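# Four arms build a three-block leaning arch

## Task

Arm bases sit on the tabletop (scene frame, metres, heading in degrees counter-clockwise from +x): arm1 at x=+0.65 y=+0.00 z=+0.72 heading +180; arm2 at x=+0.00 y=+0.65 z=+0.72 heading -90; arm3 at x=-0.65 y=+0.00 z=+0.72 heading +0; arm4 at x=+0.00 y=-0.65 z=+0.72 heading +90. Use the three blocks to make an arch. The two identical leaning blocks must each stand upright on one end (either end), resting flat on the table, and tilt toward one another. The third block, the keystone, must sit centred between them on their slanted upper ends, touching both with no gap. All three blocks must lie along one line. Any number of arms may help. The arch must stand by itself: if a robot is still what holds it up at the end, it does not count. Finish by opening the grippers and moving the arms away.

## Robot and tools

Robots: four identical Kinova Gen3 arms (arm1, arm2, arm3, arm4), each with seven revolute joints, a Robotiq 2F-85 two-finger gripper and one wrist camera. The hand can reach roughly 1.0 m from the joint 1 axis. The bases are at the positions listed in the task, on a table whose top is near z=0.72 m.

Frame: every pose is given in a single scene frame with its origin on the floor and +z up. "hand" is the point between the fingertips (URDF link robotiq_pinch). Its z axis runs out along the fingers, and its y axis is the line the pads close along.

execute_actions(actions, cameras): actions is a list holding one action or nothing at all. An action is an object keyed by arm name; each arm gets a "joints" object of absolute joint targets (not offsets), one named number per joint, and any subset may be given. Keys and ranges: joint1_rad, joint3_rad, joint5_rad, joint7_rad from -69.115 to 69.115 rad; joint2_rad from -2.249 to 2.249; joint4_rad from -2.579 to 2.579; joint6_rad from -2.099 to 2.099; gripper_m from 0 (closed) to 0.085 m, the fingertip gap. "Done" tolerance is ±0.01 rad per joint and ±0.003 m for the gripper. Meaning of joints: joint1 spins the whole arm about its base axis, positive being clockwise from above, and at 0 the arm extends the way its base faces. joint2 is the shoulder: 0 is vertical, positive leans forward. joint3 twists the upper arm. joint4 is the elbow: 0 is straight, positive (with joint3 at 0) bends in the same sense as positive joint2. joint5 twists the forearm. joint6 is the wrist bend: 0 is straight, positive (with joint5 at 0) bends like positive joint4. joint7 rolls the hand, positive counter-clockwise viewed from behind the hand. All arms named in one action begin moving together; each joint may finish at a different moment, and the hand can sweep a wide path between postures. A joint you omit may keep driving toward an earlier target. An unknown key or out-of-range number makes the whole call rejected with nothing moving. An empty list only reports state and pictures. cameras picks which images come back: names arm1_cam_wrist to arm4_cam_wrist or "all"; omitted, null or ["all"] gives all, [] gives none.

wait(seconds): 0 to 10 s; sends no new command and returns state and images like an empty action.

zoom_image(camera, region): enlarges part of that camera's most recent full image; region is [x0, y0, x1, y1] in pixels from the top-left corner, at most 504 by 504.

read_manual(section): returns the URDF licence texts only ("licences").

finished_scene(scene): ends the current scene, given by its number, once the arms have held the last command; irreversible, and it reports whether the goal holds.

Results: joint_positions gives each joint's reading. joint_status describes how each commanded motion ended: "done" (may still sit slightly off target; resending the same target does nothing), "off_target" (stopped short, may still be pushing), "contact_stop" or "time_out" (target dropped, joint holds where it stopped), "not_followed" (a safety check withheld the target; the arm may retry it each action until it passes), "limit_stop_at_motor_heat". A line "joint command not followed", usually with a "cause:" line, signals the collision check blocked that arm; its gripper target still runs. on_its_own lists motion you did not command. The "pictures" line names the cameras in image order, and any camera whose calibration changed is listed. MOTOR HOT appears at 60 °C; at 75 °C an OVER-TEMPERATURE FAULT makes that arm go weak and sink. If a later call reports a stop, subsequent motion calls in the same reply are skipped.

Cameras: 504x504 pinhole with radial distortion, OpenCV conventions; K in pixels, D coefficients, T_world_to_cam a 4x4 in metres from scene frame to camera, pos_world the camera position. Calibration errors are about 0.5 % focal length, 1.5 px principal point, 0.5° and 2.5 mm pose, and more through joint reading errors.

Hazards: a Gen3 does not stop on contact and can push hard. Torque reaching a load limit (joints 1 to 4: 49.1 N m, joints 5 to 7: 30.9 N m, including any held weight) freezes that arm and its gripper for 10 s. A hard press between two robots ends the run; the collision check can react late and ignores grippers against other arms. Carrying loads heats motors. Knocking a block out of the work area ends the scene. Avoid drops, slips, slams and strong pushes; loose objects may occasionally get nudged. The arms do not wait for one another, and while you think they hold the last command.

Each tool is called after "Call:" by a JSON object that holds its "fn" and its "kwargs", one argument or row to a line.

## Session

Call:
{"fn": "execute_actions", "kwargs": {
  "actions": []
}}

Scene clock: 0.00 s.
Motor temperatures (°C, as the motors report them): arm1=[36 35 31 36 40 43 44] | arm2=[41 36 33 36 42 41 45] | arm3=[34 34 34 33 38 40 42] | arm4=[34 33 34 38 40 40 45]
arm1.joint_positions: joint1_rad=-0.006 joint2_rad=-0.394 joint3_rad=-0.078 joint4_rad=+1.513 joint5_rad=-0.033 joint6_rad=+2.024 joint7_rad=+1.481 gripper_m=+0.085
arm1.joint_status: not commanded
arm1.hand: x=+0.5313 y=+0.0005 z=+1.2996 quat_wxyz=(+0.000, +1.000, -0.002, +0.002) (m; scene frame)
arm2.joint_positions: joint1_rad=-0.007 joint2_rad=-0.395 joint3_rad=-0.076 joint4_rad=+1.512 joint5_rad=-0.031 joint6_rad=+2.023 joint7_rad=+1.481 gripper_m=+0.085
arm2.joint_status: not commanded
arm2.hand: x=+0.0009 y=+0.5243 z=+1.2853 quat_wxyz=(+0.005, -0.702, -0.712, -0.004) (m; scene frame)
arm3.joint_positions: joint1_rad=-0.007 joint2_rad=-0.397 joint3_rad=-0.075 joint4_rad=+1.509 joint5_rad=-0.031 joint6_rad=+2.026 joint7_rad=+1.475 gripper_m=+0.085
arm3.joint_status: not commanded
arm3.hand: x=-0.5360 y=+0.0093 z=+1.3071 quat_wxyz=(-0.005, +0.022, -1.000, +0.004) (m; scene frame)
arm4.joint_positions: joint1_rad=-0.010 joint2_rad=-0.398 joint3_rad=-0.075 joint4_rad=+1.509 joint5_rad=-0.031 joint6_rad=+2.027 joint7_rad=+1.478 gripper_m=+0.085
arm4.joint_status: not commanded
arm4.hand: x=+0.0005 y=-0.5325 z=+1.3119 quat_wxyz=(-0.002, +0.707, -0.707, +0.000) (m; scene frame)
pictures: arm1_cam_wrist, arm2_cam_wrist, arm3_cam_wrist, arm4_cam_wrist
Images, in order (width x height): arm1_cam_wrist 504x504, arm2_cam_wrist 504x504, arm3_cam_wrist 504x504, arm4_cam_wrist 504x504.

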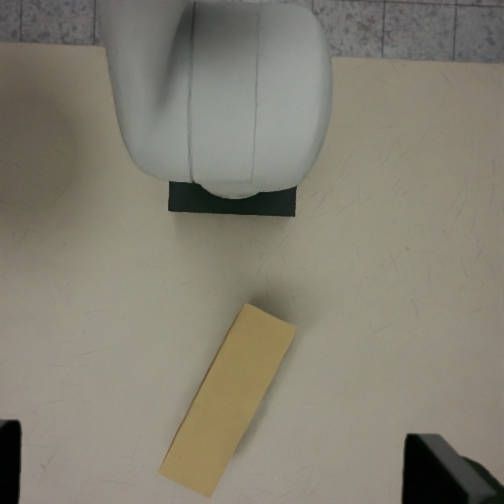

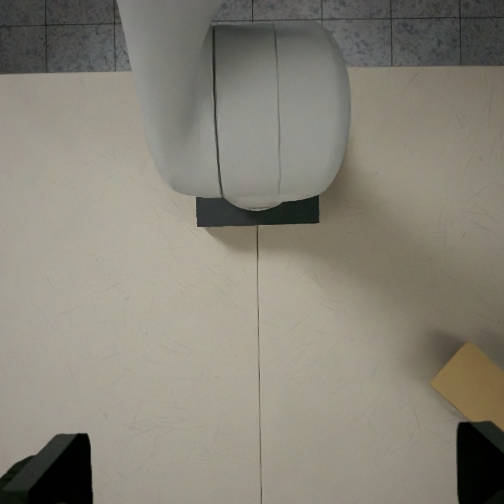

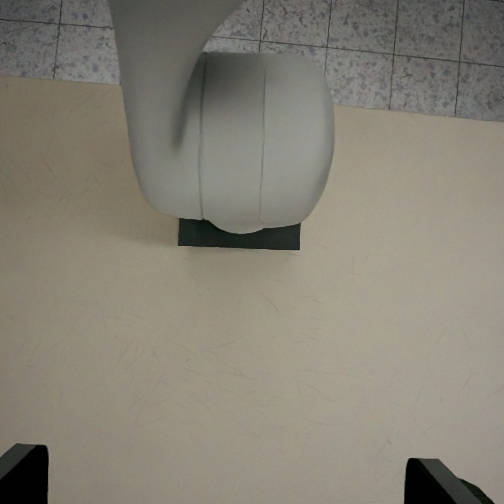

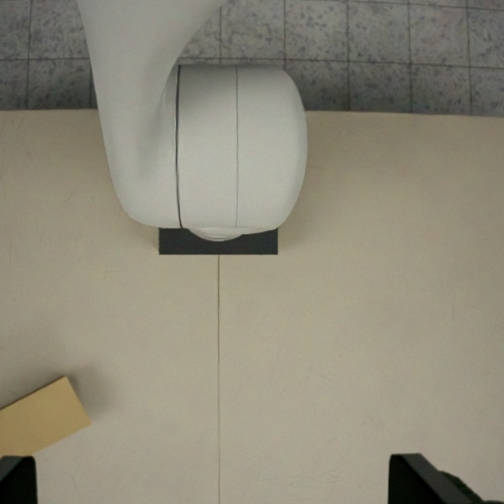

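Call:
{"fn": "execute_actions", "kwargs": {
  "actions": [
    {"arm2": {"joints": {"joint1_rad": -0.87, "joint2_rad": 0.29, "joint4_rad": 0.878, "joint6_rad": 1.973}}, "arm4": {"joints": {"joint1_rad": 0.82, "joint2_rad": 0.29, "joint4_rad": 0.878, "joint6_rad": 1.973}}}
  ],
  "cameras": ["arm2_cam_wrist", "arm4_cam_wrist"]
}}

Scene clock: 3.20 s.
Motor temperatures (°C, as the motors report them): arm1=[36 35 31 36 40 43 44] | arm2=[41 36 33 36 42 41 45] | arm3=[34 34 34 33 38 40 42] | arm4=[34 33 34 38 40 40 45]
arm1.joint_positions: joint1_rad=-0.006 joint2_rad=-0.394 joint3_rad=-0.078 joint4_rad=+1.513 joint5_rad=-0.033 joint6_rad=+2.024 joint7_rad=+1.481 gripper_m=+0.085
arm1.joint_status: not commanded
arm1.hand: x=+0.5313 y=+0.0005 z=+1.2996 quat_wxyz=(+0.000, +1.000, -0.002, +0.002) (m; scene frame)
arm2.joint_positions: joint1_rad=-0.870 joint2_rad=+0.290 joint3_rad=-0.076 joint4_rad=+0.878 joint5_rad=-0.031 joint6_rad=+1.973 joint7_rad=+1.481 gripper_m=+0.085
arm2.joint_status: all done
arm2.hand: x=+0.3218 y=+0.3928 z=+1.2842 quat_wxyz=(-0.005, -0.339, -0.940, -0.030) (m; scene frame)
arm3.joint_positions: joint1_rad=-0.007 joint2_rad=-0.397 joint3_rad=-0.075 joint4_rad=+1.509 joint5_rad=-0.031 joint6_rad=+2.026 joint7_rad=+1.475 gripper_m=+0.085
arm3.joint_status: not commanded
arm3.hand: x=-0.5360 y=+0.0093 z=+1.3071 quat_wxyz=(-0.005, +0.022, -1.000, +0.004) (m; scene frame)
arm4.joint_positions: joint1_rad=+0.820 joint2_rad=+0.290 joint3_rad=-0.075 joint4_rad=+0.878 joint5_rad=-0.031 joint6_rad=+1.973 joint7_rad=+1.478 gripper_m=+0.085
arm4.joint_status: all done
arm4.hand: x=+0.2930 y=-0.3665 z=+1.3113 quat_wxyz=(+0.010, +0.363, -0.932, -0.023) (m; scene frame)
pictures: arm2_cam_wrist, arm4_cam_wrist
camera_calibration (this result's frames):
arm2_cam_wrist: T_world_to_cam=[[0.66272, 0.747383, 0.0471272, -0.558597], [0.747711, -0.663881, 0.0138082, 0.0522014], [0.0416068, 0.0260865, -0.998793, 1.40511], [0, 0, 0, 1]] pos_world=[0.272699, 0.415487, 1.42902]
arm4_cam_wrist: T_world_to_cam=[[-0.679437, 0.725428, 0.11009, 0.312317], [0.730416, 0.682961, 0.00756076, 0.0808584], [-0.0697026, 0.0855488, -0.993893, 1.50317], [0, 0, 0, 1]] pos_world=[0.257914, -0.410381, 1.45899]
Images, in order (width x height): arm2_cam_wrist 504x504, arm4_cam_wrist 504x504.

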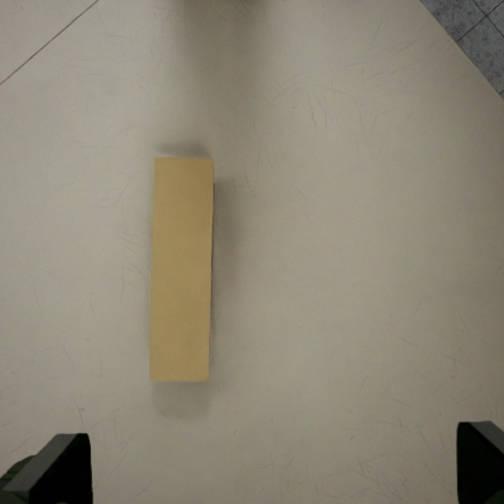

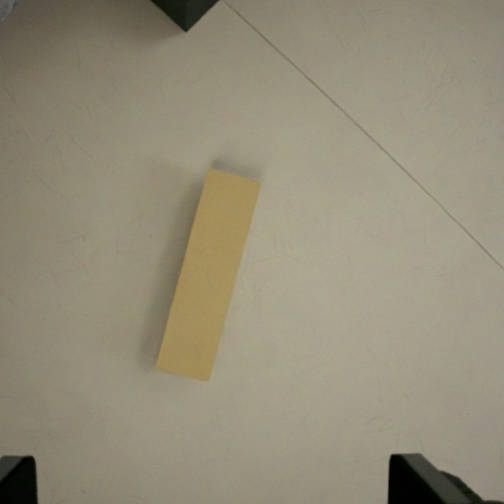

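Call:
{"fn": "execute_actions", "kwargs": {
  "actions": [
    {"arm3": {"joints": {"joint1_rad": -0.46, "joint2_rad": 1.0, "joint4_rad": 2.347, "joint6_rad": -1.41}}}
  ],
  "cameras": ["arm3_cam_wrist"]
}}

Scene clock: 7.27 s.
Motor temperatures (°C, as the motors report them): arm1=[36 35 31 36 40 43 44] | arm2=[41 36 33 36 42 41 45] | arm3=[34 34 34 33 38 40 42] | arm4=[34 33 34 38 40 40 45]
arm1.joint_positions: joint1_rad=-0.006 joint2_rad=-0.394 joint3_rad=-0.078 joint4_rad=+1.513 joint5_rad=-0.033 joint6_rad=+2.024 joint7_rad=+1.481 gripper_m=+0.085
arm1.joint_status: not commanded
arm1.hand: x=+0.5313 y=+0.0005 z=+1.2996 quat_wxyz=(+0.000, +1.000, -0.002, +0.002) (m; scene frame)
arm2.joint_positions: joint1_rad=-0.870 joint2_rad=+0.290 joint3_rad=-0.076 joint4_rad=+0.878 joint5_rad=-0.031 joint6_rad=+1.973 joint7_rad=+1.481 gripper_m=+0.085
arm2.joint_status: not commanded
arm2.hand: x=+0.3218 y=+0.3929 z=+1.2841 quat_wxyz=(-0.005, -0.339, -0.940, -0.030) (m; scene frame)
arm3.joint_positions: joint1_rad=-0.460 joint2_rad=+1.000 joint3_rad=-0.075 joint4_rad=+2.347 joint5_rad=-0.031 joint6_rad=-1.410 joint7_rad=+1.475 gripper_m=+0.085
arm3.joint_status: all done
arm3.hand: x=-0.1469 y=+0.2858 z=+0.9000 quat_wxyz=(-0.535, +0.161, -0.807, -0.190) (m; scene frame)
arm4.joint_positions: joint1_rad=+0.820 joint2_rad=+0.290 joint3_rad=-0.075 joint4_rad=+0.878 joint5_rad=-0.031 joint6_rad=+1.973 joint7_rad=+1.478 gripper_m=+0.085
arm4.joint_status: not commanded
arm4.hand: x=+0.2930 y=-0.3665 z=+1.3113 quat_wxyz=(+0.010, +0.362, -0.932, -0.023) (m; scene frame)
pictures: arm3_cam_wrist
camera_calibration (this result's frames):
arm3_cam_wrist: T_world_to_cam=[[-0.488325, 0.867702, 0.0929062, -0.411986], [0.351725, 0.0982673, 0.930931, -0.756636], [0.798641, 0.487275, -0.353179, 0.444915], [0, 0, 0, 1]] pos_world=[-0.290383, 0.215038, 0.899787]
Images, in order (width x height): arm3_cam_wrist 504x504.

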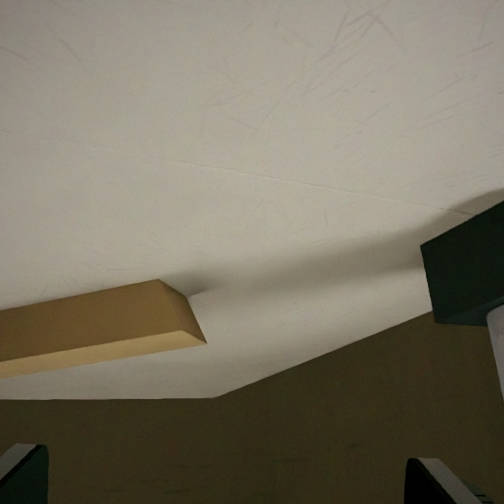

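Call:
{"fn": "execute_actions", "kwargs": {
  "actions": [
    {"arm3": {"joints": {"joint1_rad": -0.22, "joint6_rad": -1.5}}}
  ],
  "cameras": ["arm3_cam_wrist"]
}}

Scene clock: 8.70 s.
Motor temperatures (°C, as the motors report them): arm1=[36 35 31 36 40 43 44] | arm2=[41 37 33 36 42 41 45] | arm3=[34 34 34 33 38 40 42] | arm4=[34 33 34 38 40 40 45]
arm1.joint_positions: joint1_rad=-0.006 joint2_rad=-0.394 joint3_rad=-0.078 joint4_rad=+1.513 joint5_rad=-0.033 joint6_rad=+2.024 joint7_rad=+1.481 gripper_m=+0.085
arm1.joint_status: not commanded
arm1.hand: x=+0.5313 y=+0.0005 z=+1.2996 quat_wxyz=(+0.000, +1.000, -0.002, +0.002) (m; scene frame)
arm2.joint_positions: joint1_rad=-0.870 joint2_rad=+0.290 joint3_rad=-0.076 joint4_rad=+0.878 joint5_rad=-0.031 joint6_rad=+1.973 joint7_rad=+1.481 gripper_m=+0.085
arm2.joint_status: not commanded
arm2.hand: x=+0.3218 y=+0.3929 z=+1.2841 quat_wxyz=(-0.005, -0.339, -0.940, -0.030) (m; scene frame)
arm3.joint_positions: joint1_rad=-0.220 joint2_rad=+1.000 joint3_rad=-0.075 joint4_rad=+2.347 joint5_rad=-0.031 joint6_rad=-1.500 joint7_rad=+1.475 gripper_m=+0.085
arm3.joint_status: all done
arm3.hand: x=-0.0850 y=+0.1587 z=+0.9280 quat_wxyz=(-0.591, +0.060, -0.794, -0.132) (m; scene frame)
arm4.joint_positions: joint1_rad=+0.820 joint2_rad=+0.290 joint3_rad=-0.075 joint4_rad=+0.878 joint5_rad=-0.031 joint6_rad=+1.973 joint7_rad=+1.478 gripper_m=+0.085
arm4.joint_status: not commanded
arm4.hand: x=+0.2930 y=-0.3665 z=+1.3113 quat_wxyz=(+0.010, +0.362, -0.932, -0.023) (m; scene frame)
pictures: arm3_cam_wrist
camera_calibration (this result's frames):
arm3_cam_wrist: T_world_to_cam=[[-0.272672, 0.957452, 0.0945314, -0.271557], [0.281414, -0.0145874, 0.959475, -0.806498], [0.92003, 0.288225, -0.265463, 0.42779], [0, 0, 0, 1]] pos_world=[-0.240666, 0.124938, 0.913048]
Images, in order (width x height): arm3_cam_wrist 504x504.

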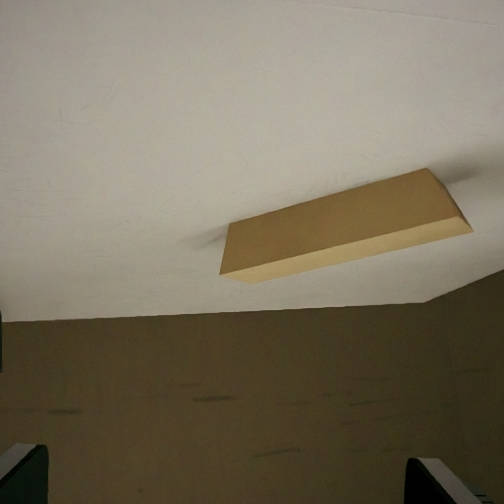

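Call:
{"fn": "execute_actions", "kwargs": {
  "actions": [
    {"arm2": {"joints": {"joint1_rad": -0.735, "joint2_rad": 0.442, "joint4_rad": 1.989, "joint6_rad": 0.7105, "joint7_rad": 1.593}}, "arm4": {"joints": {"joint1_rad": 0.762, "joint2_rad": 0.502, "joint4_rad": 2.008, "joint6_rad": 0.631, "joint7_rad": 1.158}}}
  ],
  "cameras": ["arm2_cam_wrist", "arm4_cam_wrist"]
}}

Scene clock: 12.73 s.
Motor temperatures (°C, as the motors report them): arm1=[36 35 31 36 40 43 44] | arm2=[41 37 33 36 42 41 45] | arm3=[34 34 34 33 38 40 42] | arm4=[34 33 34 38 40 40 45]
arm1.joint_positions: joint1_rad=-0.006 joint2_rad=-0.394 joint3_rad=-0.078 joint4_rad=+1.513 joint5_rad=-0.033 joint6_rad=+2.024 joint7_rad=+1.481 gripper_m=+0.085
arm1.joint_status: not commanded
arm1.hand: x=+0.5313 y=+0.0005 z=+1.2996 quat_wxyz=(+0.000, +1.000, -0.002, +0.002) (m; scene frame)
arm2.joint_positions: joint1_rad=-0.735 joint2_rad=+0.442 joint3_rad=-0.076 joint4_rad=+1.989 joint5_rad=-0.031 joint6_rad=+0.710 joint7_rad=+1.593 gripper_m=+0.085
arm2.joint_status: all done
arm2.hand: x=+0.2714 y=+0.3778 z=+0.8996 quat_wxyz=(-0.008, -0.369, -0.929, -0.031) (m; scene frame)
arm3.joint_positions: joint1_rad=-0.220 joint2_rad=+1.000 joint3_rad=-0.075 joint4_rad=+2.347 joint5_rad=-0.031 joint6_rad=-1.500 joint7_rad=+1.475 gripper_m=+0.085
arm3.joint_status: not commanded
arm3.hand: x=-0.0850 y=+0.1586 z=+0.9280 quat_wxyz=(-0.591, +0.060, -0.794, -0.132) (m; scene frame)
arm4.joint_positions: joint1_rad=+0.762 joint2_rad=+0.502 joint3_rad=-0.075 joint4_rad=+2.008 joint5_rad=-0.031 joint6_rad=+0.631 joint7_rad=+1.158 gripper_m=+0.085
arm4.joint_status: all done
arm4.hand: x=+0.2579 y=-0.3622 z=+0.9001 quat_wxyz=(+0.016, +0.217, -0.976, -0.022) (m; scene frame)
pictures: arm2_cam_wrist, arm4_cam_wrist
camera_calibration (this result's frames):
arm2_cam_wrist: T_world_to_cam=[[0.707838, 0.704665, 0.0491177, -0.493824], [0.704818, -0.709182, 0.017081, 0.111019], [0.0468698, 0.0225285, -0.998647, 1.02323], [0, 0, 0, 1]] pos_world=[0.223341, 0.403661, 1.04421]
arm4_cam_wrist: T_world_to_cam=[[-0.428818, 0.896585, 0.110683, 0.327514], [0.901556, 0.432527, -0.0107853, -0.0117146], [-0.0575435, 0.0951622, -0.993797, 1.0919], [0, 0, 0, 1]] pos_world=[0.213837, -0.392484, 1.04875]
Images, in order (width x height): arm2_cam_wrist 504x504, arm4_cam_wrist 504x504.

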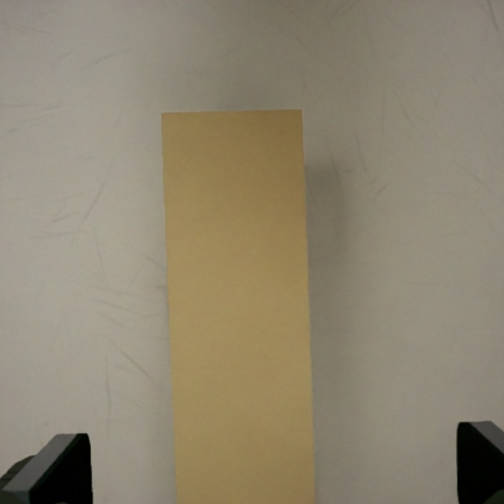

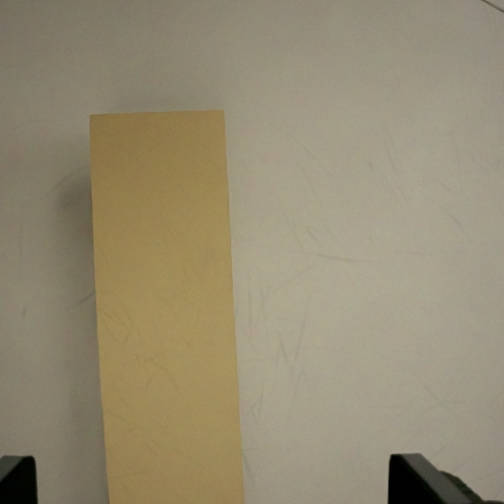

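Call:
{"fn": "execute_actions", "kwargs": {
  "actions": [
    {"arm2": {"joints": {"joint1_rad": -0.719, "joint2_rad": 0.794, "joint4_rad": 2.074, "joint6_rad": 0.274, "joint7_rad": 1.649}}, "arm4": {"joints": {"joint1_rad": 0.792, "joint2_rad": 0.865, "joint4_rad": 2.072, "joint6_rad": 0.204, "joint7_rad": 1.238}}}
  ],
  "cameras": ["arm2_cam_wrist", "arm4_cam_wrist"]
}}

Scene clock: 15.10 s.
Motor temperatures (°C, as the motors report them): arm1=[36 35 31 36 40 43 44] | arm2=[41 37 33 36 42 41 45] | arm3=[34 34 34 33 38 40 42] | arm4=[34 33 34 38 40 40 45]
arm1.joint_positions: joint1_rad=-0.006 joint2_rad=-0.394 joint3_rad=-0.078 joint4_rad=+1.513 joint5_rad=-0.033 joint6_rad=+2.024 joint7_rad=+1.481 gripper_m=+0.085
arm1.joint_status: not commanded
arm1.hand: x=+0.5313 y=+0.0005 z=+1.2996 quat_wxyz=(+0.000, +1.000, -0.002, +0.002) (m; scene frame)
arm2.joint_positions: joint1_rad=-0.719 joint2_rad=+0.794 joint3_rad=-0.076 joint4_rad=+2.074 joint5_rad=-0.031 joint6_rad=+0.274 joint7_rad=+1.649 gripper_m=+0.085
arm2.joint_status: all done
arm2.hand: x=+0.2687 y=+0.3770 z=+0.7499 quat_wxyz=(-0.011, -0.360, -0.932, -0.035) (m; scene frame)
arm3.joint_positions: joint1_rad=-0.220 joint2_rad=+1.000 joint3_rad=-0.075 joint4_rad=+2.347 joint5_rad=-0.031 joint6_rad=-1.500 joint7_rad=+1.475 gripper_m=+0.085
arm3.joint_status: not commanded
arm3.hand: x=-0.0850 y=+0.1586 z=+0.9280 quat_wxyz=(-0.591, +0.060, -0.794, -0.132) (m; scene frame)
arm4.joint_positions: joint1_rad=+0.792 joint2_rad=+0.865 joint3_rad=-0.075 joint4_rad=+2.072 joint5_rad=-0.031 joint6_rad=+0.204 joint7_rad=+1.238 gripper_m=+0.085
arm4.joint_status: all done
arm4.hand: x=+0.2623 y=-0.3712 z=+0.7502 quat_wxyz=(+0.017, +0.230, -0.973, -0.027) (m; scene frame)
pictures: arm2_cam_wrist, arm4_cam_wrist
camera_calibration (this result's frames):
arm2_cam_wrist: T_world_to_cam=[[0.694485, 0.71709, 0.0589194, -0.492344], [0.717379, -0.696399, 0.0198825, 0.1046], [0.0552889, 0.0284595, -0.998065, 0.86903], [0, 0, 0, 1]] pos_world=[0.218841, 0.401166, 0.894277]
arm4_cam_wrist: T_world_to_cam=[[-0.452893, 0.883359, 0.120686, 0.347907], [0.889268, 0.457279, -0.00992815, -0.00164726], [-0.0639573, 0.102826, -0.992641, 0.947745], [0, 0, 0, 1]] pos_world=[0.219645, -0.404026, 0.898767]
Images, in order (width x height): arm2_cam_wrist 504x504, arm4_cam_wrist 504x504.

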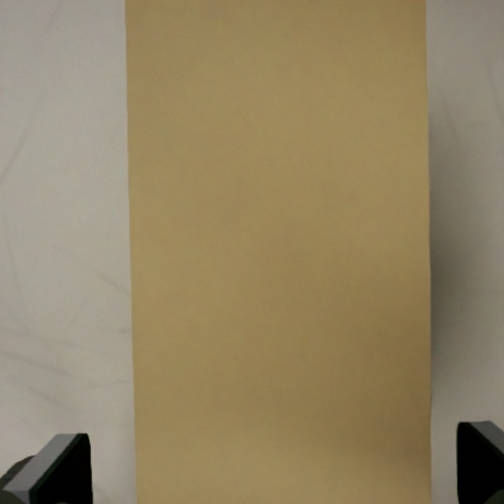

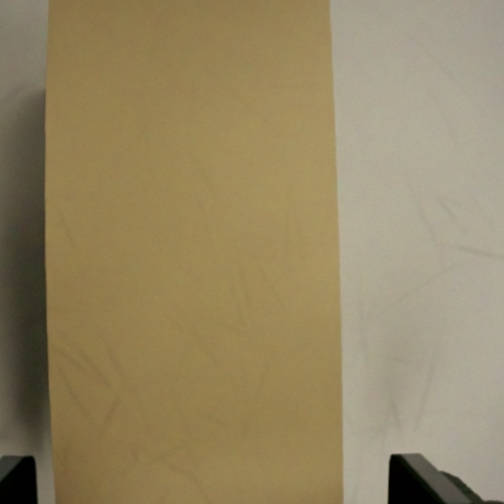

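Both are between the fingers. Close grippers.

Call:
{"fn": "execute_actions", "kwargs": {
  "actions": [
    {"arm2": {"joints": {"gripper_m": 0.0}}, "arm4": {"joints": {"gripper_m": 0.0}}}
  ],
  "cameras": []
}}

Scene clock: 16.30 s.
Motor temperatures (°C, as the motors report them): arm1=[36 35 31 36 40 43 44] | arm2=[41 37 33 36 42 41 45] | arm3=[34 34 34 33 38 40 42] | arm4=[34 33 34 38 40 40 45]
arm1.joint_positions: joint1_rad=-0.006 joint2_rad=-0.394 joint3_rad=-0.078 joint4_rad=+1.513 joint5_rad=-0.033 joint6_rad=+2.024 joint7_rad=+1.481 gripper_m=+0.085
arm1.joint_status: not commanded
arm1.hand: x=+0.5313 y=+0.0005 z=+1.2996 quat_wxyz=(+0.000, +1.000, -0.002, +0.002) (m; scene frame)
arm2.joint_positions: joint1_rad=-0.719 joint2_rad=+0.791 joint3_rad=-0.076 joint4_rad=+2.075 joint5_rad=-0.031 joint6_rad=+0.275 joint7_rad=+1.649 gripper_m=+0.058
arm2.joint_status: gripper_m off_target (ended at +0.058, target +0.000)
arm2.hand: x=+0.2687 y=+0.3770 z=+0.7511 quat_wxyz=(-0.011, -0.360, -0.932, -0.034) (m; scene frame)
arm3.joint_positions: joint1_rad=-0.220 joint2_rad=+1.000 joint3_rad=-0.075 joint4_rad=+2.347 joint5_rad=-0.031 joint6_rad=-1.500 joint7_rad=+1.475 gripper_m=+0.085
arm3.joint_status: not commanded
arm3.hand: x=-0.0850 y=+0.1586 z=+0.9280 quat_wxyz=(-0.591, +0.060, -0.794, -0.132) (m; scene frame)
arm4.joint_positions: joint1_rad=+0.792 joint2_rad=+0.862 joint3_rad=-0.075 joint4_rad=+2.073 joint5_rad=-0.030 joint6_rad=+0.206 joint7_rad=+1.238 gripper_m=+0.058
arm4.joint_status: gripper_m off_target (ended at +0.058, target +0.000)
arm4.hand: x=+0.2626 y=-0.3716 z=+0.7513 quat_wxyz=(+0.016, +0.230, -0.973, -0.027) (m; scene frame)
pictures: none
No camera images: the call's "cameras" was empty. Leave "cameras" out to get every camera's image.

Call:
{"fn": "execute_actions", "kwargs": {
  "actions": [
    {"arm2": {"joints": {"joint2_rad": 0.2786, "joint4_rad": 1.8345, "joint6_rad": 1.0285}}, "arm4": {"joints": {"joint2_rad": 0.3142, "joint4_rad": 1.8866, "joint6_rad": 0.9408}}, "arm3": {"joints": {"joint1_rad": 0.0, "joint2_rad": -0.643, "joint4_rad": 2.493, "joint6_rad": 0.40}}}
  ],
  "cameras": ["arm3_cam_wrist"]
}}

Scene clock: 19.87 s.
Motor temperatures (°C, as the motors report them): arm1=[36 35 31 36 40 43 44] | arm2=[41 37 33 36 42 41 45] | arm3=[34 34 34 33 38 40 42] | arm4=[34 33 34 38 40 40 45]
arm1.joint_positions: joint1_rad=-0.006 joint2_rad=-0.394 joint3_rad=-0.078 joint4_rad=+1.513 joint5_rad=-0.033 joint6_rad=+2.024 joint7_rad=+1.481 gripper_m=+0.085
arm1.joint_status: not commanded
arm1.hand: x=+0.5313 y=+0.0005 z=+1.2996 quat_wxyz=(+0.000, +1.000, -0.002, +0.002) (m; scene frame)
arm2.joint_positions: joint1_rad=-0.719 joint2_rad=+0.281 joint3_rad=-0.076 joint4_rad=+1.836 joint5_rad=-0.031 joint6_rad=+1.029 joint7_rad=+1.649 gripper_m=+0.058
arm2.joint_status: all done
arm2.hand: x=+0.2660 y=+0.3726 z=+0.9986 quat_wxyz=(-0.006, -0.344, -0.938, -0.029) (m; scene frame)
arm3.joint_positions: joint1_rad=+0.000 joint2_rad=-0.643 joint3_rad=-0.075 joint4_rad=+2.493 joint5_rad=-0.031 joint6_rad=+0.400 joint7_rad=+1.475 gripper_m=+0.085
arm3.joint_status: all done
arm3.hand: x=-0.3630 y=+0.0165 z=+1.1470 quat_wxyz=(-0.433, +0.008, -0.901, -0.032) (m; scene frame)
arm4.joint_positions: joint1_rad=+0.792 joint2_rad=+0.316 joint3_rad=-0.075 joint4_rad=+1.888 joint5_rad=-0.031 joint6_rad=+0.941 joint7_rad=+1.238 gripper_m=+0.058
arm4.joint_status: all done
arm4.hand: x=+0.2636 y=-0.3743 z=+0.9989 quat_wxyz=(+0.014, +0.247, -0.969, -0.019) (m; scene frame)
pictures: arm3_cam_wrist
camera_calibration (this result's frames):
arm3_cam_wrist: T_world_to_cam=[[-0.0793682, 0.996665, 0.0189717, -0.0757021], [0.621469, 0.0345916, 0.782675, -0.615052], [0.779408, 0.0739098, -0.622142, 1.14432], [0, 0, 0, 1]] pos_world=[-0.515666, 0.0121487, 1.19475]
Images, in order (width x height): arm3_cam_wrist 504x504.

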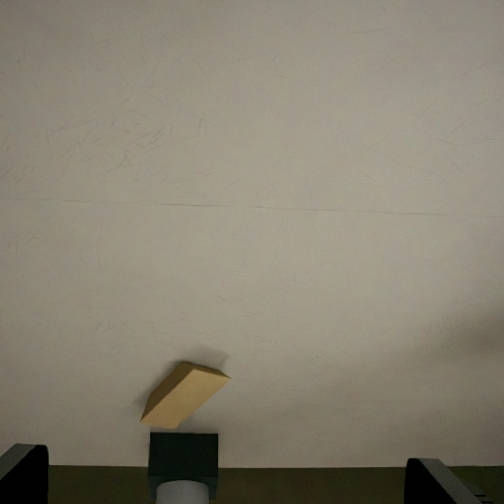

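Call:
{"fn": "execute_actions", "kwargs": {
  "actions": [
    {"arm2": {"joints": {"joint1_rad": 0.0, "joint7_rad": 1.481}}, "arm4": {"joints": {"joint1_rad": 0.0, "joint7_rad": 1.478}}}
  ],
  "cameras": ["arm3_cam_wrist"]
}}

Scene clock: 22.13 s.
Motor temperatures (°C, as the motors report them): arm1=[36 35 31 36 40 43 44] | arm2=[41 37 33 36 42 41 45] | arm3=[34 34 34 33 38 40 42] | arm4=[34 33 34 38 40 40 45]
arm1.joint_positions: joint1_rad=-0.006 joint2_rad=-0.394 joint3_rad=-0.078 joint4_rad=+1.513 joint5_rad=-0.033 joint6_rad=+2.024 joint7_rad=+1.481 gripper_m=+0.085
arm1.joint_status: not commanded
arm1.hand: x=+0.5313 y=+0.0005 z=+1.2996 quat_wxyz=(+0.000, +1.000, -0.002, +0.002) (m; scene frame)
arm2.joint_positions: joint1_rad=+0.000 joint2_rad=+0.281 joint3_rad=-0.076 joint4_rad=+1.836 joint5_rad=-0.031 joint6_rad=+1.028 joint7_rad=+1.481 gripper_m=+0.058
arm2.joint_status: all done
arm2.hand: x=+0.0180 y=+0.2658 z=+0.9970 quat_wxyz=(-0.009, -0.714, -0.700, -0.024) (m; scene frame)
arm3.joint_positions: joint1_rad=+0.000 joint2_rad=-0.643 joint3_rad=-0.075 joint4_rad=+2.493 joint5_rad=-0.031 joint6_rad=+0.400 joint7_rad=+1.475 gripper_m=+0.085
arm3.joint_status: not commanded
arm3.hand: x=-0.3630 y=+0.0165 z=+1.1471 quat_wxyz=(-0.433, +0.008, -0.901, -0.032) (m; scene frame)
arm4.joint_positions: joint1_rad=+0.000 joint2_rad=+0.316 joint3_rad=-0.075 joint4_rad=+1.888 joint5_rad=-0.031 joint6_rad=+0.941 joint7_rad=+1.478 gripper_m=+0.058
arm4.joint_status: all done
arm4.hand: x=-0.0124 y=-0.2693 z=+0.9988 quat_wxyz=(+0.019, +0.693, -0.721, -0.015) (m; scene frame)
pictures: arm3_cam_wrist
camera_calibration (this result's frames):
arm3_cam_wrist: T_world_to_cam=[[-0.079343, 0.996667, 0.018966, -0.0756794], [0.621315, 0.0345657, 0.782798, -0.615285], [0.779533, 0.0738933, -0.621987, 1.14423], [0, 0, 0, 1]] pos_world=[-0.515687, 0.0121435, 1.19478]
Images, in order (width x height): arm3_cam_wrist 504x504.

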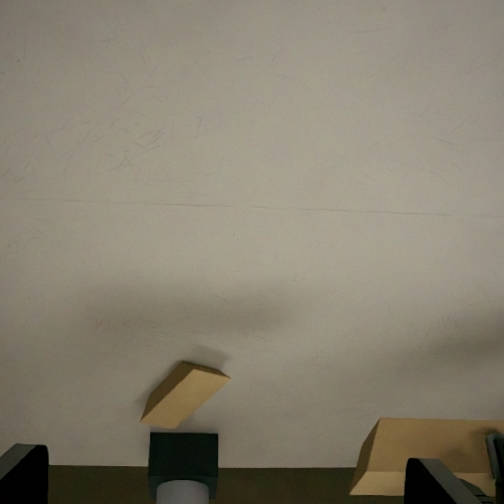

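Call:
{"fn": "execute_actions", "kwargs": {
  "actions": [
    {"arm2": {"joints": {"joint2_rad": 0.7788, "joint3_rad": 0.0, "joint4_rad": 2.4846, "joint5_rad": 0.0, "joint6_rad": -1.3434, "joint7_rad": 1.5708}}, "arm4": {"joints": {"joint2_rad": 0.8828, "joint3_rad": 0.0, "joint4_rad": 2.4756, "joint5_rad": 0.0, "joint6_rad": -1.4384, "joint7_rad": 1.5708}}}
  ],
  "cameras": ["arm3_cam_wrist"]
}}

Scene clock: 25.30 s.
Motor temperatures (°C, as the motors report them): arm1=[36 35 31 36 40 43 44] | arm2=[41 37 33 36 42 41 45] | arm3=[34 34 34 33 38 40 42] | arm4=[34 33 34 38 40 40 45]
arm1.joint_positions: joint1_rad=-0.006 joint2_rad=-0.394 joint3_rad=-0.078 joint4_rad=+1.513 joint5_rad=-0.033 joint6_rad=+2.024 joint7_rad=+1.481 gripper_m=+0.085
arm1.joint_status: not commanded
arm1.hand: x=+0.5313 y=+0.0005 z=+1.2996 quat_wxyz=(+0.000, +1.000, -0.002, +0.002) (m; scene frame)
arm2.joint_positions: joint1_rad=+0.000 joint2_rad=+0.781 joint3_rad=+0.000 joint4_rad=+2.486 joint5_rad=+0.000 joint6_rad=-1.341 joint7_rad=+1.571 gripper_m=+0.058
arm2.joint_status: all done
arm2.hand: x=-0.0173 y=+0.1008 z=+0.9431 quat_wxyz=(-0.403, -0.579, -0.587, +0.397) (m; scene frame)
arm3.joint_positions: joint1_rad=+0.000 joint2_rad=-0.643 joint3_rad=-0.075 joint4_rad=+2.493 joint5_rad=-0.031 joint6_rad=+0.400 joint7_rad=+1.475 gripper_m=+0.085
arm3.joint_status: not commanded
arm3.hand: x=-0.3630 y=+0.0165 z=+1.1471 quat_wxyz=(-0.433, +0.008, -0.901, -0.032) (m; scene frame)
arm4.joint_positions: joint1_rad=+0.000 joint2_rad=+0.885 joint3_rad=+0.000 joint4_rad=+2.477 joint5_rad=+0.000 joint6_rad=-1.436 joint7_rad=+1.571 gripper_m=+0.058
arm4.joint_status: all done
arm4.hand: x=+0.0248 y=-0.1031 z=+0.9474 quat_wxyz=(-0.404, +0.580, -0.580, -0.404) (m; scene frame)
pictures: arm3_cam_wrist
camera_calibration (this result's frames):
arm3_cam_wrist: T_world_to_cam=[[-0.0793428, 0.996667, 0.018966, -0.0756793], [0.621316, 0.0345656, 0.782798, -0.615285], [0.779533, 0.0738932, -0.621987, 1.14423], [0, 0, 0, 1]] pos_world=[-0.515687, 0.0121435, 1.19478]
Images, in order (width x height): arm3_cam_wrist 504x504.

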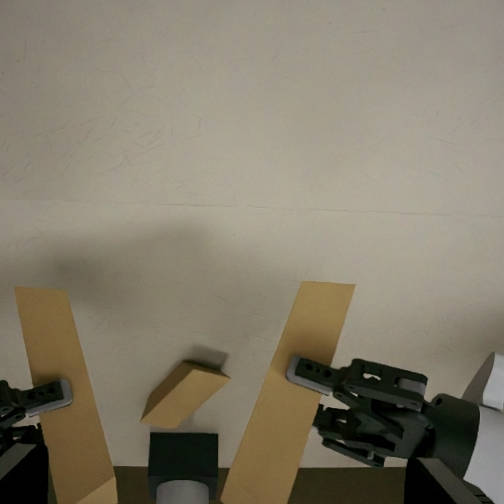

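Call:
{"fn": "execute_actions", "kwargs": {
  "actions": [
    {"arm1": {"joints": {"joint1_rad": 0.04, "joint2_rad": 0.23, "joint4_rad": 2.4654, "joint6_rad": 0.4462, "joint7_rad": 1.09}}, "arm2": {"joints": {"joint1_rad": -0.032}}, "arm4": {"joints": {"joint1_rad": -0.032}}}
  ],
  "cameras": ["arm1_cam_wrist"]
}}

Scene clock: 28.27 s.
Motor temperatures (°C, as the motors report them): arm1=[36 35 31 36 40 43 44] | arm2=[41 37 33 36 42 41 45] | arm3=[34 34 34 33 38 40 42] | arm4=[34 33 34 38 40 40 45]
arm1.joint_positions: joint1_rad=+0.040 joint2_rad=+0.230 joint3_rad=-0.078 joint4_rad=+2.465 joint5_rad=-0.033 joint6_rad=+0.446 joint7_rad=+1.090 gripper_m=+0.085
arm1.joint_status: all done
arm1.hand: x=+0.4206 y=+0.0102 z=+0.9000 quat_wxyz=(+0.015, +0.971, -0.238, +0.004) (m; scene frame)
arm2.joint_positions: joint1_rad=-0.032 joint2_rad=+0.782 joint3_rad=+0.000 joint4_rad=+2.486 joint5_rad=+0.000 joint6_rad=-1.341 joint7_rad=+1.571 gripper_m=+0.058
arm2.joint_status: all done
arm2.hand: x=+0.0003 y=+0.1006 z=+0.9430 quat_wxyz=(-0.409, -0.570, -0.596, +0.390) (m; scene frame)
arm3.joint_positions: joint1_rad=+0.000 joint2_rad=-0.643 joint3_rad=-0.075 joint4_rad=+2.493 joint5_rad=-0.031 joint6_rad=+0.400 joint7_rad=+1.475 gripper_m=+0.085
arm3.joint_status: not commanded
arm3.hand: x=-0.3630 y=+0.0165 z=+1.1471 quat_wxyz=(-0.433, +0.008, -0.901, -0.032) (m; scene frame)
arm4.joint_positions: joint1_rad=-0.032 joint2_rad=+0.885 joint3_rad=+0.000 joint4_rad=+2.477 joint5_rad=+0.000 joint6_rad=-1.436 joint7_rad=+1.571 gripper_m=+0.058
arm4.joint_status: all done
arm4.hand: x=+0.0072 y=-0.1026 z=+0.9473 quat_wxyz=(-0.397, +0.590, -0.571, -0.410) (m; scene frame)
pictures: arm1_cam_wrist
camera_calibration (this result's frames):
arm1_cam_wrist: T_world_to_cam=[[-0.417429, -0.907884, 0.0387185, 0.145438], [-0.908382, 0.418043, 0.00902114, 0.423727], [-0.0243761, -0.0314055, -0.999209, 1.05766], [0, 0, 0, 1]] pos_world=[0.471398, -0.0118782, 1.04737]
Images, in order (width x height): arm1_cam_wrist 504x504.

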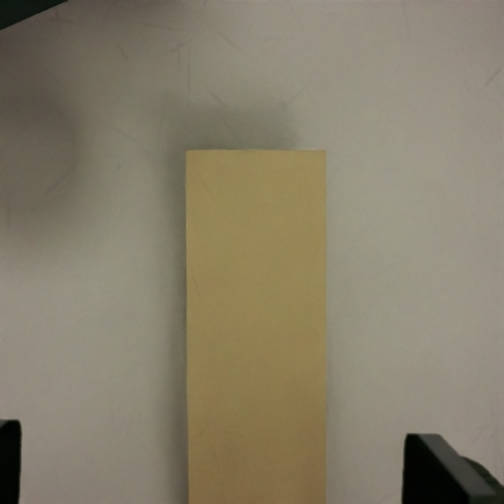

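Call:
{"fn": "execute_actions", "kwargs": {
  "actions": [
    {"arm1": {"joints": {"joint1_rad": -0.007, "joint2_rad": 0.86, "joint4_rad": 2.5467, "joint6_rad": -0.2651, "joint7_rad": 1.043}}}
  ],
  "cameras": ["arm1_cam_wrist"]
}}

Call:
{"fn": "execute_actions", "kwargs": {
  "actions": [
    {"arm1": {"joints": {"gripper_m": 0.0}}}
  ],
  "cameras": []
}}

Scene clock: 30.50 s.
Motor temperatures (°C, as the motors report them): arm1=[36 35 31 36 40 43 44] | arm2=[41 37 33 36 42 41 45] | arm3=[34 34 34 33 38 40 42] | arm4=[34 33 34 38 40 40 45]
arm1.joint_positions: joint1_rad=-0.007 joint2_rad=+0.860 joint3_rad=-0.078 joint4_rad=+2.547 joint5_rad=-0.033 joint6_rad=-0.265 joint7_rad=+1.043 gripper_m=+0.085
arm1.joint_status: all done
arm1.hand: x=+0.4155 y=-0.0047 z=+0.7451 quat_wxyz=(+0.024, +0.968, -0.251, +0.007) (m; scene frame)
arm2.joint_positions: joint1_rad=-0.032 joint2_rad=+0.782 joint3_rad=+0.000 joint4_rad=+2.486 joint5_rad=+0.000 joint6_rad=-1.341 joint7_rad=+1.571 gripper_m=+0.058
arm2.joint_status: not commanded
arm2.hand: x=+0.0003 y=+0.1006 z=+0.9430 quat_wxyz=(-0.409, -0.570, -0.596, +0.390) (m; scene frame)
arm3.joint_positions: joint1_rad=+0.000 joint2_rad=-0.643 joint3_rad=-0.075 joint4_rad=+2.493 joint5_rad=-0.031 joint6_rad=+0.400 joint7_rad=+1.475 gripper_m=+0.085
arm3.joint_status: not commanded
arm3.hand: x=-0.3630 y=+0.0165 z=+1.1471 quat_wxyz=(-0.433, +0.008, -0.901, -0.032) (m; scene frame)
arm4.joint_positions: joint1_rad=-0.032 joint2_rad=+0.885 joint3_rad=+0.000 joint4_rad=+2.477 joint5_rad=+0.000 joint6_rad=-1.436 joint7_rad=+1.571 gripper_m=+0.058
arm4.joint_status: not commanded
arm4.hand: x=+0.0072 y=-0.1026 z=+0.9473 quat_wxyz=(-0.397, +0.590, -0.571, -0.410) (m; scene frame)
pictures: arm1_cam_wrist
camera_calibration (this result's frames):
arm1_cam_wrist: T_world_to_cam=[[-0.441893, -0.895441, 0.0539942, 0.134622], [-0.896767, 0.442503, -0.000719543, 0.429243], [-0.0232483, -0.0487381, -0.998541, 0.901173], [0, 0, 0, 1]] pos_world=[0.46537, -0.0254735, 0.892898]
Images, in order (width x height): arm1_cam_wrist 504x504.

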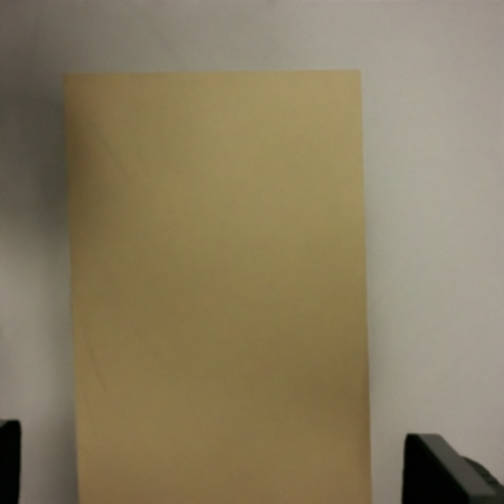

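Scene clock: 31.60 s.
Motor temperatures (°C, as the motors report them): arm1=[36 35 31 36 40 43 44] | arm2=[41 37 33 36 42 41 45] | arm3=[34 34 34 33 38 40 42] | arm4=[34 33 34 38 40 40 45]
arm1.joint_positions: joint1_rad=-0.007 joint2_rad=+0.855 joint3_rad=-0.078 joint4_rad=+2.549 joint5_rad=-0.033 joint6_rad=-0.265 joint7_rad=+1.043 gripper_m=+0.058
arm1.joint_status: gripper_m off_target (ended at +0.058, target +0.000)
arm1.hand: x=+0.4154 y=-0.0047 z=+0.7462 quat_wxyz=(+0.024, +0.968, -0.251, +0.006) (m; scene frame)
arm2.joint_positions: joint1_rad=-0.032 joint2_rad=+0.782 joint3_rad=+0.000 joint4_rad=+2.486 joint5_rad=+0.000 joint6_rad=-1.341 joint7_rad=+1.571 gripper_m=+0.058
arm2.joint_status: not commanded
arm2.hand: x=+0.0003 y=+0.1006 z=+0.9430 quat_wxyz=(-0.409, -0.570, -0.596, +0.390) (m; scene frame)
arm3.joint_positions: joint1_rad=+0.000 joint2_rad=-0.643 joint3_rad=-0.075 joint4_rad=+2.493 joint5_rad=-0.031 joint6_rad=+0.400 joint7_rad=+1.475 gripper_m=+0.085
arm3.joint_status: not commanded
arm3.hand: x=-0.3630 y=+0.0165 z=+1.1471 quat_wxyz=(-0.433, +0.008, -0.901, -0.032) (m; scene frame)
arm4.joint_positions: joint1_rad=-0.032 joint2_rad=+0.885 joint3_rad=+0.000 joint4_rad=+2.477 joint5_rad=+0.000 joint6_rad=-1.436 joint7_rad=+1.571 gripper_m=+0.058
arm4.joint_status: not commanded
arm4.hand: x=+0.0072 y=-0.1026 z=+0.9473 quat_wxyz=(-0.397, +0.590, -0.571, -0.410) (m; scene frame)
pictures: none
No camera images: the call's "cameras" was empty. Leave "cameras" out to get every camera's image.

Call:
{"fn": "execute_actions", "kwargs": {
  "actions": [
    {"arm1": {"joints": {"joint2_rad": -0.0246, "joint3_rad": 0.0, "joint4_rad": 2.2626, "joint5_rad": 0.0, "joint6_rad": 0.9036}}, "arm2": {"joints": {"joint2_rad": 1.2416, "joint4_rad": 2.4154, "joint6_rad": -1.737}}, "arm4": {"joints": {"joint2_rad": 1.3197, "joint4_rad": 2.3635, "joint6_rad": -1.7632}}}
  ],
  "cameras": ["arm3_cam_wrist"]
}}

Scene clock: 35.50 s.
Motor temperatures (°C, as the motors report them): arm1=[36 35 31 36 40 43 44] | arm2=[41 37 33 36 42 41 45] | arm3=[34 34 34 33 38 40 42] | arm4=[34 33 34 38 40 40 45]
arm1.joint_positions: joint1_rad=-0.007 joint2_rad=-0.024 joint3_rad=+0.000 joint4_rad=+2.263 joint5_rad=+0.000 joint6_rad=+0.904 joint7_rad=+1.043 gripper_m=+0.058
arm1.joint_status: all done
arm1.hand: x=+0.4157 y=+0.0246 z=+0.9996 quat_wxyz=(+0.000, +0.966, -0.260, +0.001) (m; scene frame)
arm2.joint_positions: joint1_rad=-0.032 joint2_rad=+1.244 joint3_rad=+0.000 joint4_rad=+2.416 joint5_rad=+0.000 joint6_rad=-1.735 joint7_rad=+1.571 gripper_m=+0.058
arm2.joint_status: all done
arm2.hand: x=-0.0003 y=+0.1164 z=+0.8186 quat_wxyz=(-0.409, -0.570, -0.596, +0.390) (m; scene frame)
arm3.joint_positions: joint1_rad=+0.000 joint2_rad=-0.643 joint3_rad=-0.075 joint4_rad=+2.493 joint5_rad=-0.031 joint6_rad=+0.400 joint7_rad=+1.475 gripper_m=+0.085
arm3.joint_status: not commanded
arm3.hand: x=-0.3630 y=+0.0165 z=+1.1471 quat_wxyz=(-0.433, +0.008, -0.901, -0.032) (m; scene frame)
arm4.joint_positions: joint1_rad=-0.032 joint2_rad=+1.305 joint3_rad=+0.000 joint4_rad=+2.366 joint5_rad=+0.000 joint6_rad=-1.773 joint7_rad=+1.571 gripper_m=+0.058
arm4.joint_status: joint2_rad time_out (moved +0.419 of +0.434); joint6_rad time_out (moved -0.337 of -0.327); the others done
arm4.hand: x=+0.0074 y=-0.1092 z=+0.8354 quat_wxyz=(-0.406, +0.584, -0.565, -0.419) (m; scene frame)
pictures: arm3_cam_wrist
camera_calibration (this result's frames):
arm3_cam_wrist: T_world_to_cam=[[-0.079343, 0.996667, 0.018966, -0.0756794], [0.621316, 0.0345657, 0.782798, -0.615285], [0.779533, 0.0738933, -0.621987, 1.14423], [0, 0, 0, 1]] pos_world=[-0.515687, 0.0121435, 1.19478]
Images, in order (width x height): arm3_cam_wrist 504x504.

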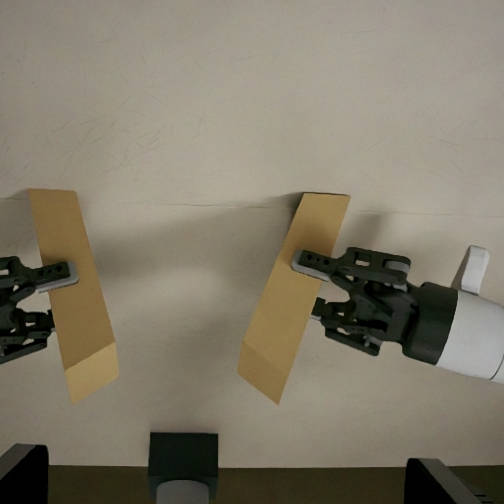

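Call:
{"fn": "execute_actions", "kwargs": {
  "actions": [
    {"arm1": {"joints": {"joint1_rad": -0.04, "joint2_rad": 0.9229, "joint4_rad": 0.7366, "joint6_rad": 1.4821, "joint7_rad": -0.008}}}
  ],
  "cameras": ["arm3_cam_wrist"]
}}

Scene clock: 38.73 s.
Motor temperatures (°C, as the motors report them): arm1=[36 35 31 36 40 43 44] | arm2=[41 37 33 36 42 41 45] | arm3=[34 34 34 34 38 40 42] | arm4=[34 33 34 38 40 41 45]
arm1.joint_positions: joint1_rad=-0.040 joint2_rad=+0.924 joint3_rad=+0.000 joint4_rad=+0.738 joint5_rad=+0.000 joint6_rad=+1.482 joint7_rad=-0.008 gripper_m=+0.058
arm1.joint_status: all done
arm1.hand: x=+0.0032 y=+0.0028 z=+0.9984 quat_wxyz=(-0.001, +0.716, -0.698, +0.001) (m; scene frame)
arm2.joint_positions: joint1_rad=-0.032 joint2_rad=+1.244 joint3_rad=+0.000 joint4_rad=+2.416 joint5_rad=+0.000 joint6_rad=-1.735 joint7_rad=+1.571 gripper_m=+0.058
arm2.joint_status: not commanded
arm2.hand: x=-0.0003 y=+0.1164 z=+0.8186 quat_wxyz=(-0.409, -0.570, -0.596, +0.390) (m; scene frame)
arm3.joint_positions: joint1_rad=+0.000 joint2_rad=-0.643 joint3_rad=-0.075 joint4_rad=+2.493 joint5_rad=-0.031 joint6_rad=+0.400 joint7_rad=+1.475 gripper_m=+0.085
arm3.joint_status: not commanded
arm3.hand: x=-0.3630 y=+0.0165 z=+1.1471 quat_wxyz=(-0.433, +0.008, -0.901, -0.032) (m; scene frame)
arm4.joint_positions: joint1_rad=-0.032 joint2_rad=+1.305 joint3_rad=+0.000 joint4_rad=+2.366 joint5_rad=+0.000 joint6_rad=-1.773 joint7_rad=+1.571 gripper_m=+0.058
arm4.joint_status: not commanded
arm4.hand: x=+0.0074 y=-0.1092 z=+0.8354 quat_wxyz=(-0.406, +0.584, -0.565, -0.419) (m; scene frame)
pictures: arm3_cam_wrist
camera_calibration (this result's frames):
arm3_cam_wrist: T_world_to_cam=[[-0.079343, 0.996667, 0.018966, -0.0756794], [0.621315, 0.0345657, 0.782798, -0.615285], [0.779533, 0.0738934, -0.621987, 1.14423], [0, 0, 0, 1]] pos_world=[-0.515687, 0.0121436, 1.19478]
Images, in order (width x height): arm3_cam_wrist 504x504.

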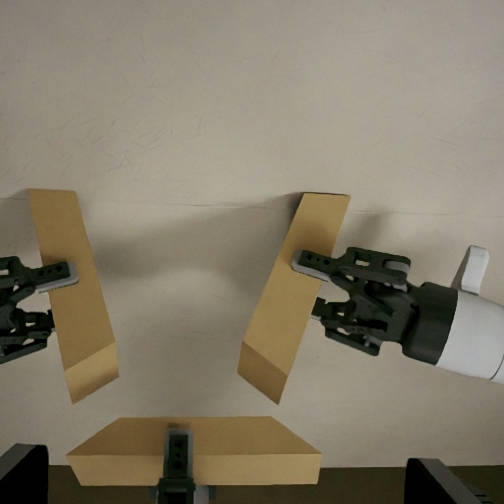

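Call:
{"fn": "execute_actions", "kwargs": {
  "actions": [
    {"arm1": {"joints": {"joint1_rad": -0.06, "joint2_rad": 0.9639, "joint4_rad": 0.877, "joint6_rad": 1.3007, "joint7_rad": -0.028}}}
  ],
  "cameras": ["arm3_cam_wrist"]
}}

Scene clock: 43.70 s.
Motor temperatures (°C, as the motors report them): arm1=[36 35 31 36 40 43 44] | arm2=[41 37 33 36 42 41 45] | arm3=[34 34 34 34 38 40 42] | arm4=[34 33 34 38 40 41 45]
arm1.joint_positions: joint1_rad=-0.060 joint2_rad=+0.960 joint3_rad=+0.000 joint4_rad=+0.876 joint5_rad=+0.000 joint6_rad=+1.302 joint7_rad=-0.028 gripper_m=+0.058
arm1.joint_status: all done
arm1.hand: x=+0.0023 y=-0.0101 z=+0.9323 quat_wxyz=(+0.001, +0.716, -0.698, -0.001) (m; scene frame)
arm2.joint_positions: joint1_rad=-0.032 joint2_rad=+1.247 joint3_rad=+0.000 joint4_rad=+2.418 joint5_rad=+0.000 joint6_rad=-1.732 joint7_rad=+1.571 gripper_m=+0.058
arm2.joint_status: not commanded
arm2.hand: x=-0.0008 y=+0.1181 z=+0.8160 quat_wxyz=(-0.407, -0.571, -0.597, +0.389) (m; scene frame)
arm3.joint_positions: joint1_rad=+0.000 joint2_rad=-0.643 joint3_rad=-0.075 joint4_rad=+2.493 joint5_rad=-0.031 joint6_rad=+0.400 joint7_rad=+1.475 gripper_m=+0.085
arm3.joint_status: not commanded
arm3.hand: x=-0.3630 y=+0.0165 z=+1.1471 quat_wxyz=(-0.433, +0.008, -0.901, -0.032) (m; scene frame)
arm4.joint_positions: joint1_rad=-0.032 joint2_rad=+1.305 joint3_rad=+0.000 joint4_rad=+2.366 joint5_rad=+0.000 joint6_rad=-1.774 joint7_rad=+1.571 gripper_m=+0.058
arm4.joint_status: not commanded
arm4.hand: x=+0.0073 y=-0.1092 z=+0.8354 quat_wxyz=(-0.406, +0.584, -0.565, -0.419) (m; scene frame)
pictures: arm3_cam_wrist
camera_calibration (this result's frames):
arm3_cam_wrist: T_world_to_cam=[[-0.0793429, 0.996667, 0.018966, -0.0756794], [0.621316, 0.0345657, 0.782798, -0.615285], [0.779533, 0.0738934, -0.621987, 1.14423], [0, 0, 0, 1]] pos_world=[-0.515687, 0.0121435, 1.19478]
Images, in order (width x height): arm3_cam_wrist 504x504.

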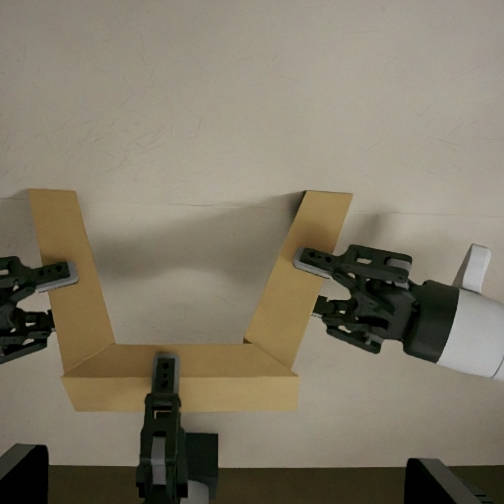

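Call:
{"fn": "zoom_image", "kwargs": {
  "camera": "arm3_cam_wrist",
  "region": [20, 170, 380, 430]
}}

Region (20, 170, 380, 430) of arm3_cam_wrist's 504x504 image, scaled by 1.400.

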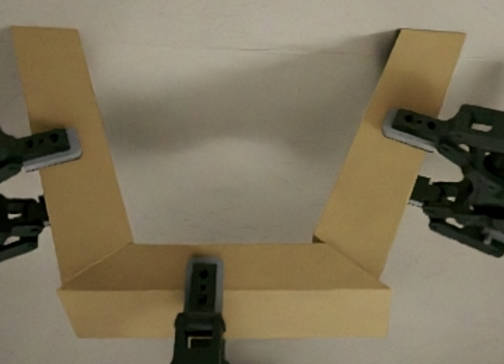

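Call:
{"fn": "execute_actions", "kwargs": {
  "actions": [
    {"arm1": {"joints": {"gripper_m": 0.085}}}
  ],
  "cameras": ["arm3_cam_wrist"]
}}

Call:
{"fn": "execute_actions", "kwargs": {
  "actions": [
    {"arm1": {"joints": {"joint2_rad": 0.9229, "joint4_rad": 0.7366, "joint6_rad": 1.4821}}, "arm2": {"joints": {"gripper_m": 0.085}}, "arm4": {"joints": {"gripper_m": 0.085}}}
  ],
  "cameras": ["arm3_cam_wrist"]
}}

Scene clock: 48.87 s.
Motor temperatures (°C, as the motors report them): arm1=[36 36 31 36 40 43 44] | arm2=[41 37 33 36 42 41 45] | arm3=[34 34 34 34 38 40 42] | arm4=[34 34 34 38 40 41 45]
arm1.joint_positions: joint1_rad=-0.060 joint2_rad=+0.964 joint3_rad=+0.000 joint4_rad=+0.877 joint5_rad=+0.000 joint6_rad=+1.301 joint7_rad=-0.028 gripper_m=+0.085
arm1.joint_status: all done
arm1.hand: x=+0.0030 y=-0.0102 z=+0.9297 quat_wxyz=(+0.000, +0.716, -0.698, +0.000) (m; scene frame)
arm2.joint_positions: joint1_rad=-0.032 joint2_rad=+1.245 joint3_rad=+0.000 joint4_rad=+2.417 joint5_rad=+0.000 joint6_rad=-1.734 joint7_rad=+1.571 gripper_m=+0.058
arm2.joint_status: not commanded
arm2.hand: x=-0.0001 y=+0.1169 z=+0.8178 quat_wxyz=(-0.409, -0.570, -0.597, +0.390) (m; scene frame)
arm3.joint_positions: joint1_rad=+0.000 joint2_rad=-0.643 joint3_rad=-0.075 joint4_rad=+2.493 joint5_rad=-0.031 joint6_rad=+0.400 joint7_rad=+1.475 gripper_m=+0.085
arm3.joint_status: not commanded
arm3.hand: x=-0.3630 y=+0.0165 z=+1.1471 quat_wxyz=(-0.433, +0.008, -0.901, -0.032) (m; scene frame)
arm4.joint_positions: joint1_rad=-0.032 joint2_rad=+1.305 joint3_rad=+0.000 joint4_rad=+2.366 joint5_rad=+0.000 joint6_rad=-1.773 joint7_rad=+1.571 gripper_m=+0.058
arm4.joint_status: not commanded
arm4.hand: x=+0.0074 y=-0.1092 z=+0.8354 quat_wxyz=(-0.406, +0.584, -0.565, -0.419) (m; scene frame)
pictures: arm3_cam_wrist
camera_calibration (this result's frames):
arm3_cam_wrist: T_world_to_cam=[[-0.0793432, 0.996667, 0.0189658, -0.0756793], [0.621315, 0.034566, 0.782798, -0.615285], [0.779533, 0.0738934, -0.621987, 1.14423], [0, 0, 0, 1]] pos_world=[-0.515687, 0.0121436, 1.19478]
Images, in order (width x height): arm3_cam_wrist 504x504.

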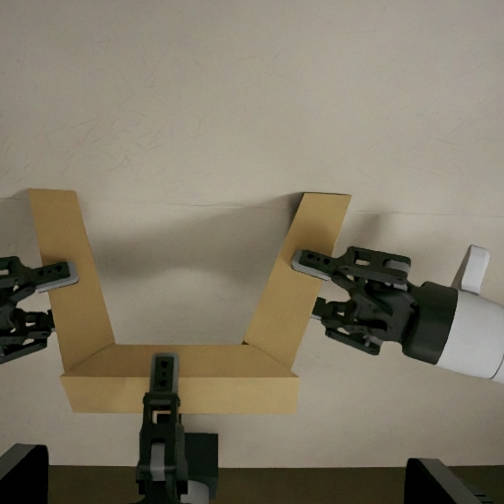

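Scene clock: 50.10 s.
Motor temperatures (°C, as the motors report them): arm1=[36 36 31 36 40 43 44] | arm2=[41 37 33 36 42 41 45] | arm3=[34 34 34 34 38 40 42] | arm4=[34 34 34 38 40 41 45]
arm1.joint_positions: joint1_rad=-0.060 joint2_rad=+0.923 joint3_rad=+0.000 joint4_rad=+0.737 joint5_rad=+0.000 joint6_rad=+1.482 joint7_rad=-0.028 gripper_m=+0.085
arm1.joint_status: all done
arm1.hand: x=+0.0029 y=-0.0102 z=+0.9997 quat_wxyz=(+0.000, +0.716, -0.698, +0.000) (m; scene frame)
arm2.joint_positions: joint1_rad=-0.032 joint2_rad=+1.242 joint3_rad=+0.000 joint4_rad=+2.415 joint5_rad=+0.000 joint6_rad=-1.737 joint7_rad=+1.571 gripper_m=+0.085
arm2.joint_status: all done
arm2.hand: x=-0.0003 y=+0.1152 z=+0.8208 quat_wxyz=(-0.411, -0.569, -0.595, +0.392) (m; scene frame)
arm3.joint_positions: joint1_rad=+0.000 joint2_rad=-0.643 joint3_rad=-0.075 joint4_rad=+2.493 joint5_rad=-0.031 joint6_rad=+0.400 joint7_rad=+1.475 gripper_m=+0.085
arm3.joint_status: not commanded
arm3.hand: x=-0.3630 y=+0.0165 z=+1.1471 quat_wxyz=(-0.433, +0.008, -0.901, -0.032) (m; scene frame)
arm4.joint_positions: joint1_rad=-0.032 joint2_rad=+1.306 joint3_rad=+0.000 joint4_rad=+2.366 joint5_rad=+0.000 joint6_rad=-1.772 joint7_rad=+1.571 gripper_m=+0.085
arm4.joint_status: all done
arm4.hand: x=+0.0074 y=-0.1098 z=+0.8340 quat_wxyz=(-0.405, +0.584, -0.566, -0.418) (m; scene frame)
pictures: arm3_cam_wrist
camera_calibration (this result's frames):
arm3_cam_wrist: T_world_to_cam=[[-0.079343, 0.996667, 0.0189659, -0.0756793], [0.621316, 0.0345657, 0.782798, -0.615285], [0.779533, 0.0738933, -0.621987, 1.14423], [0, 0, 0, 1]] pos_world=[-0.515687, 0.0121435, 1.19478]
Images, in order (width x height): arm3_cam_wrist 504x504.

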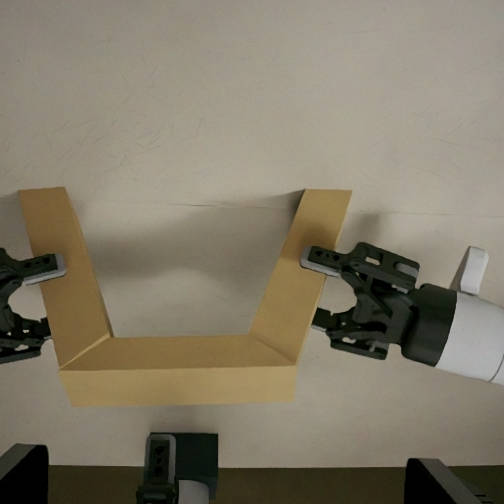

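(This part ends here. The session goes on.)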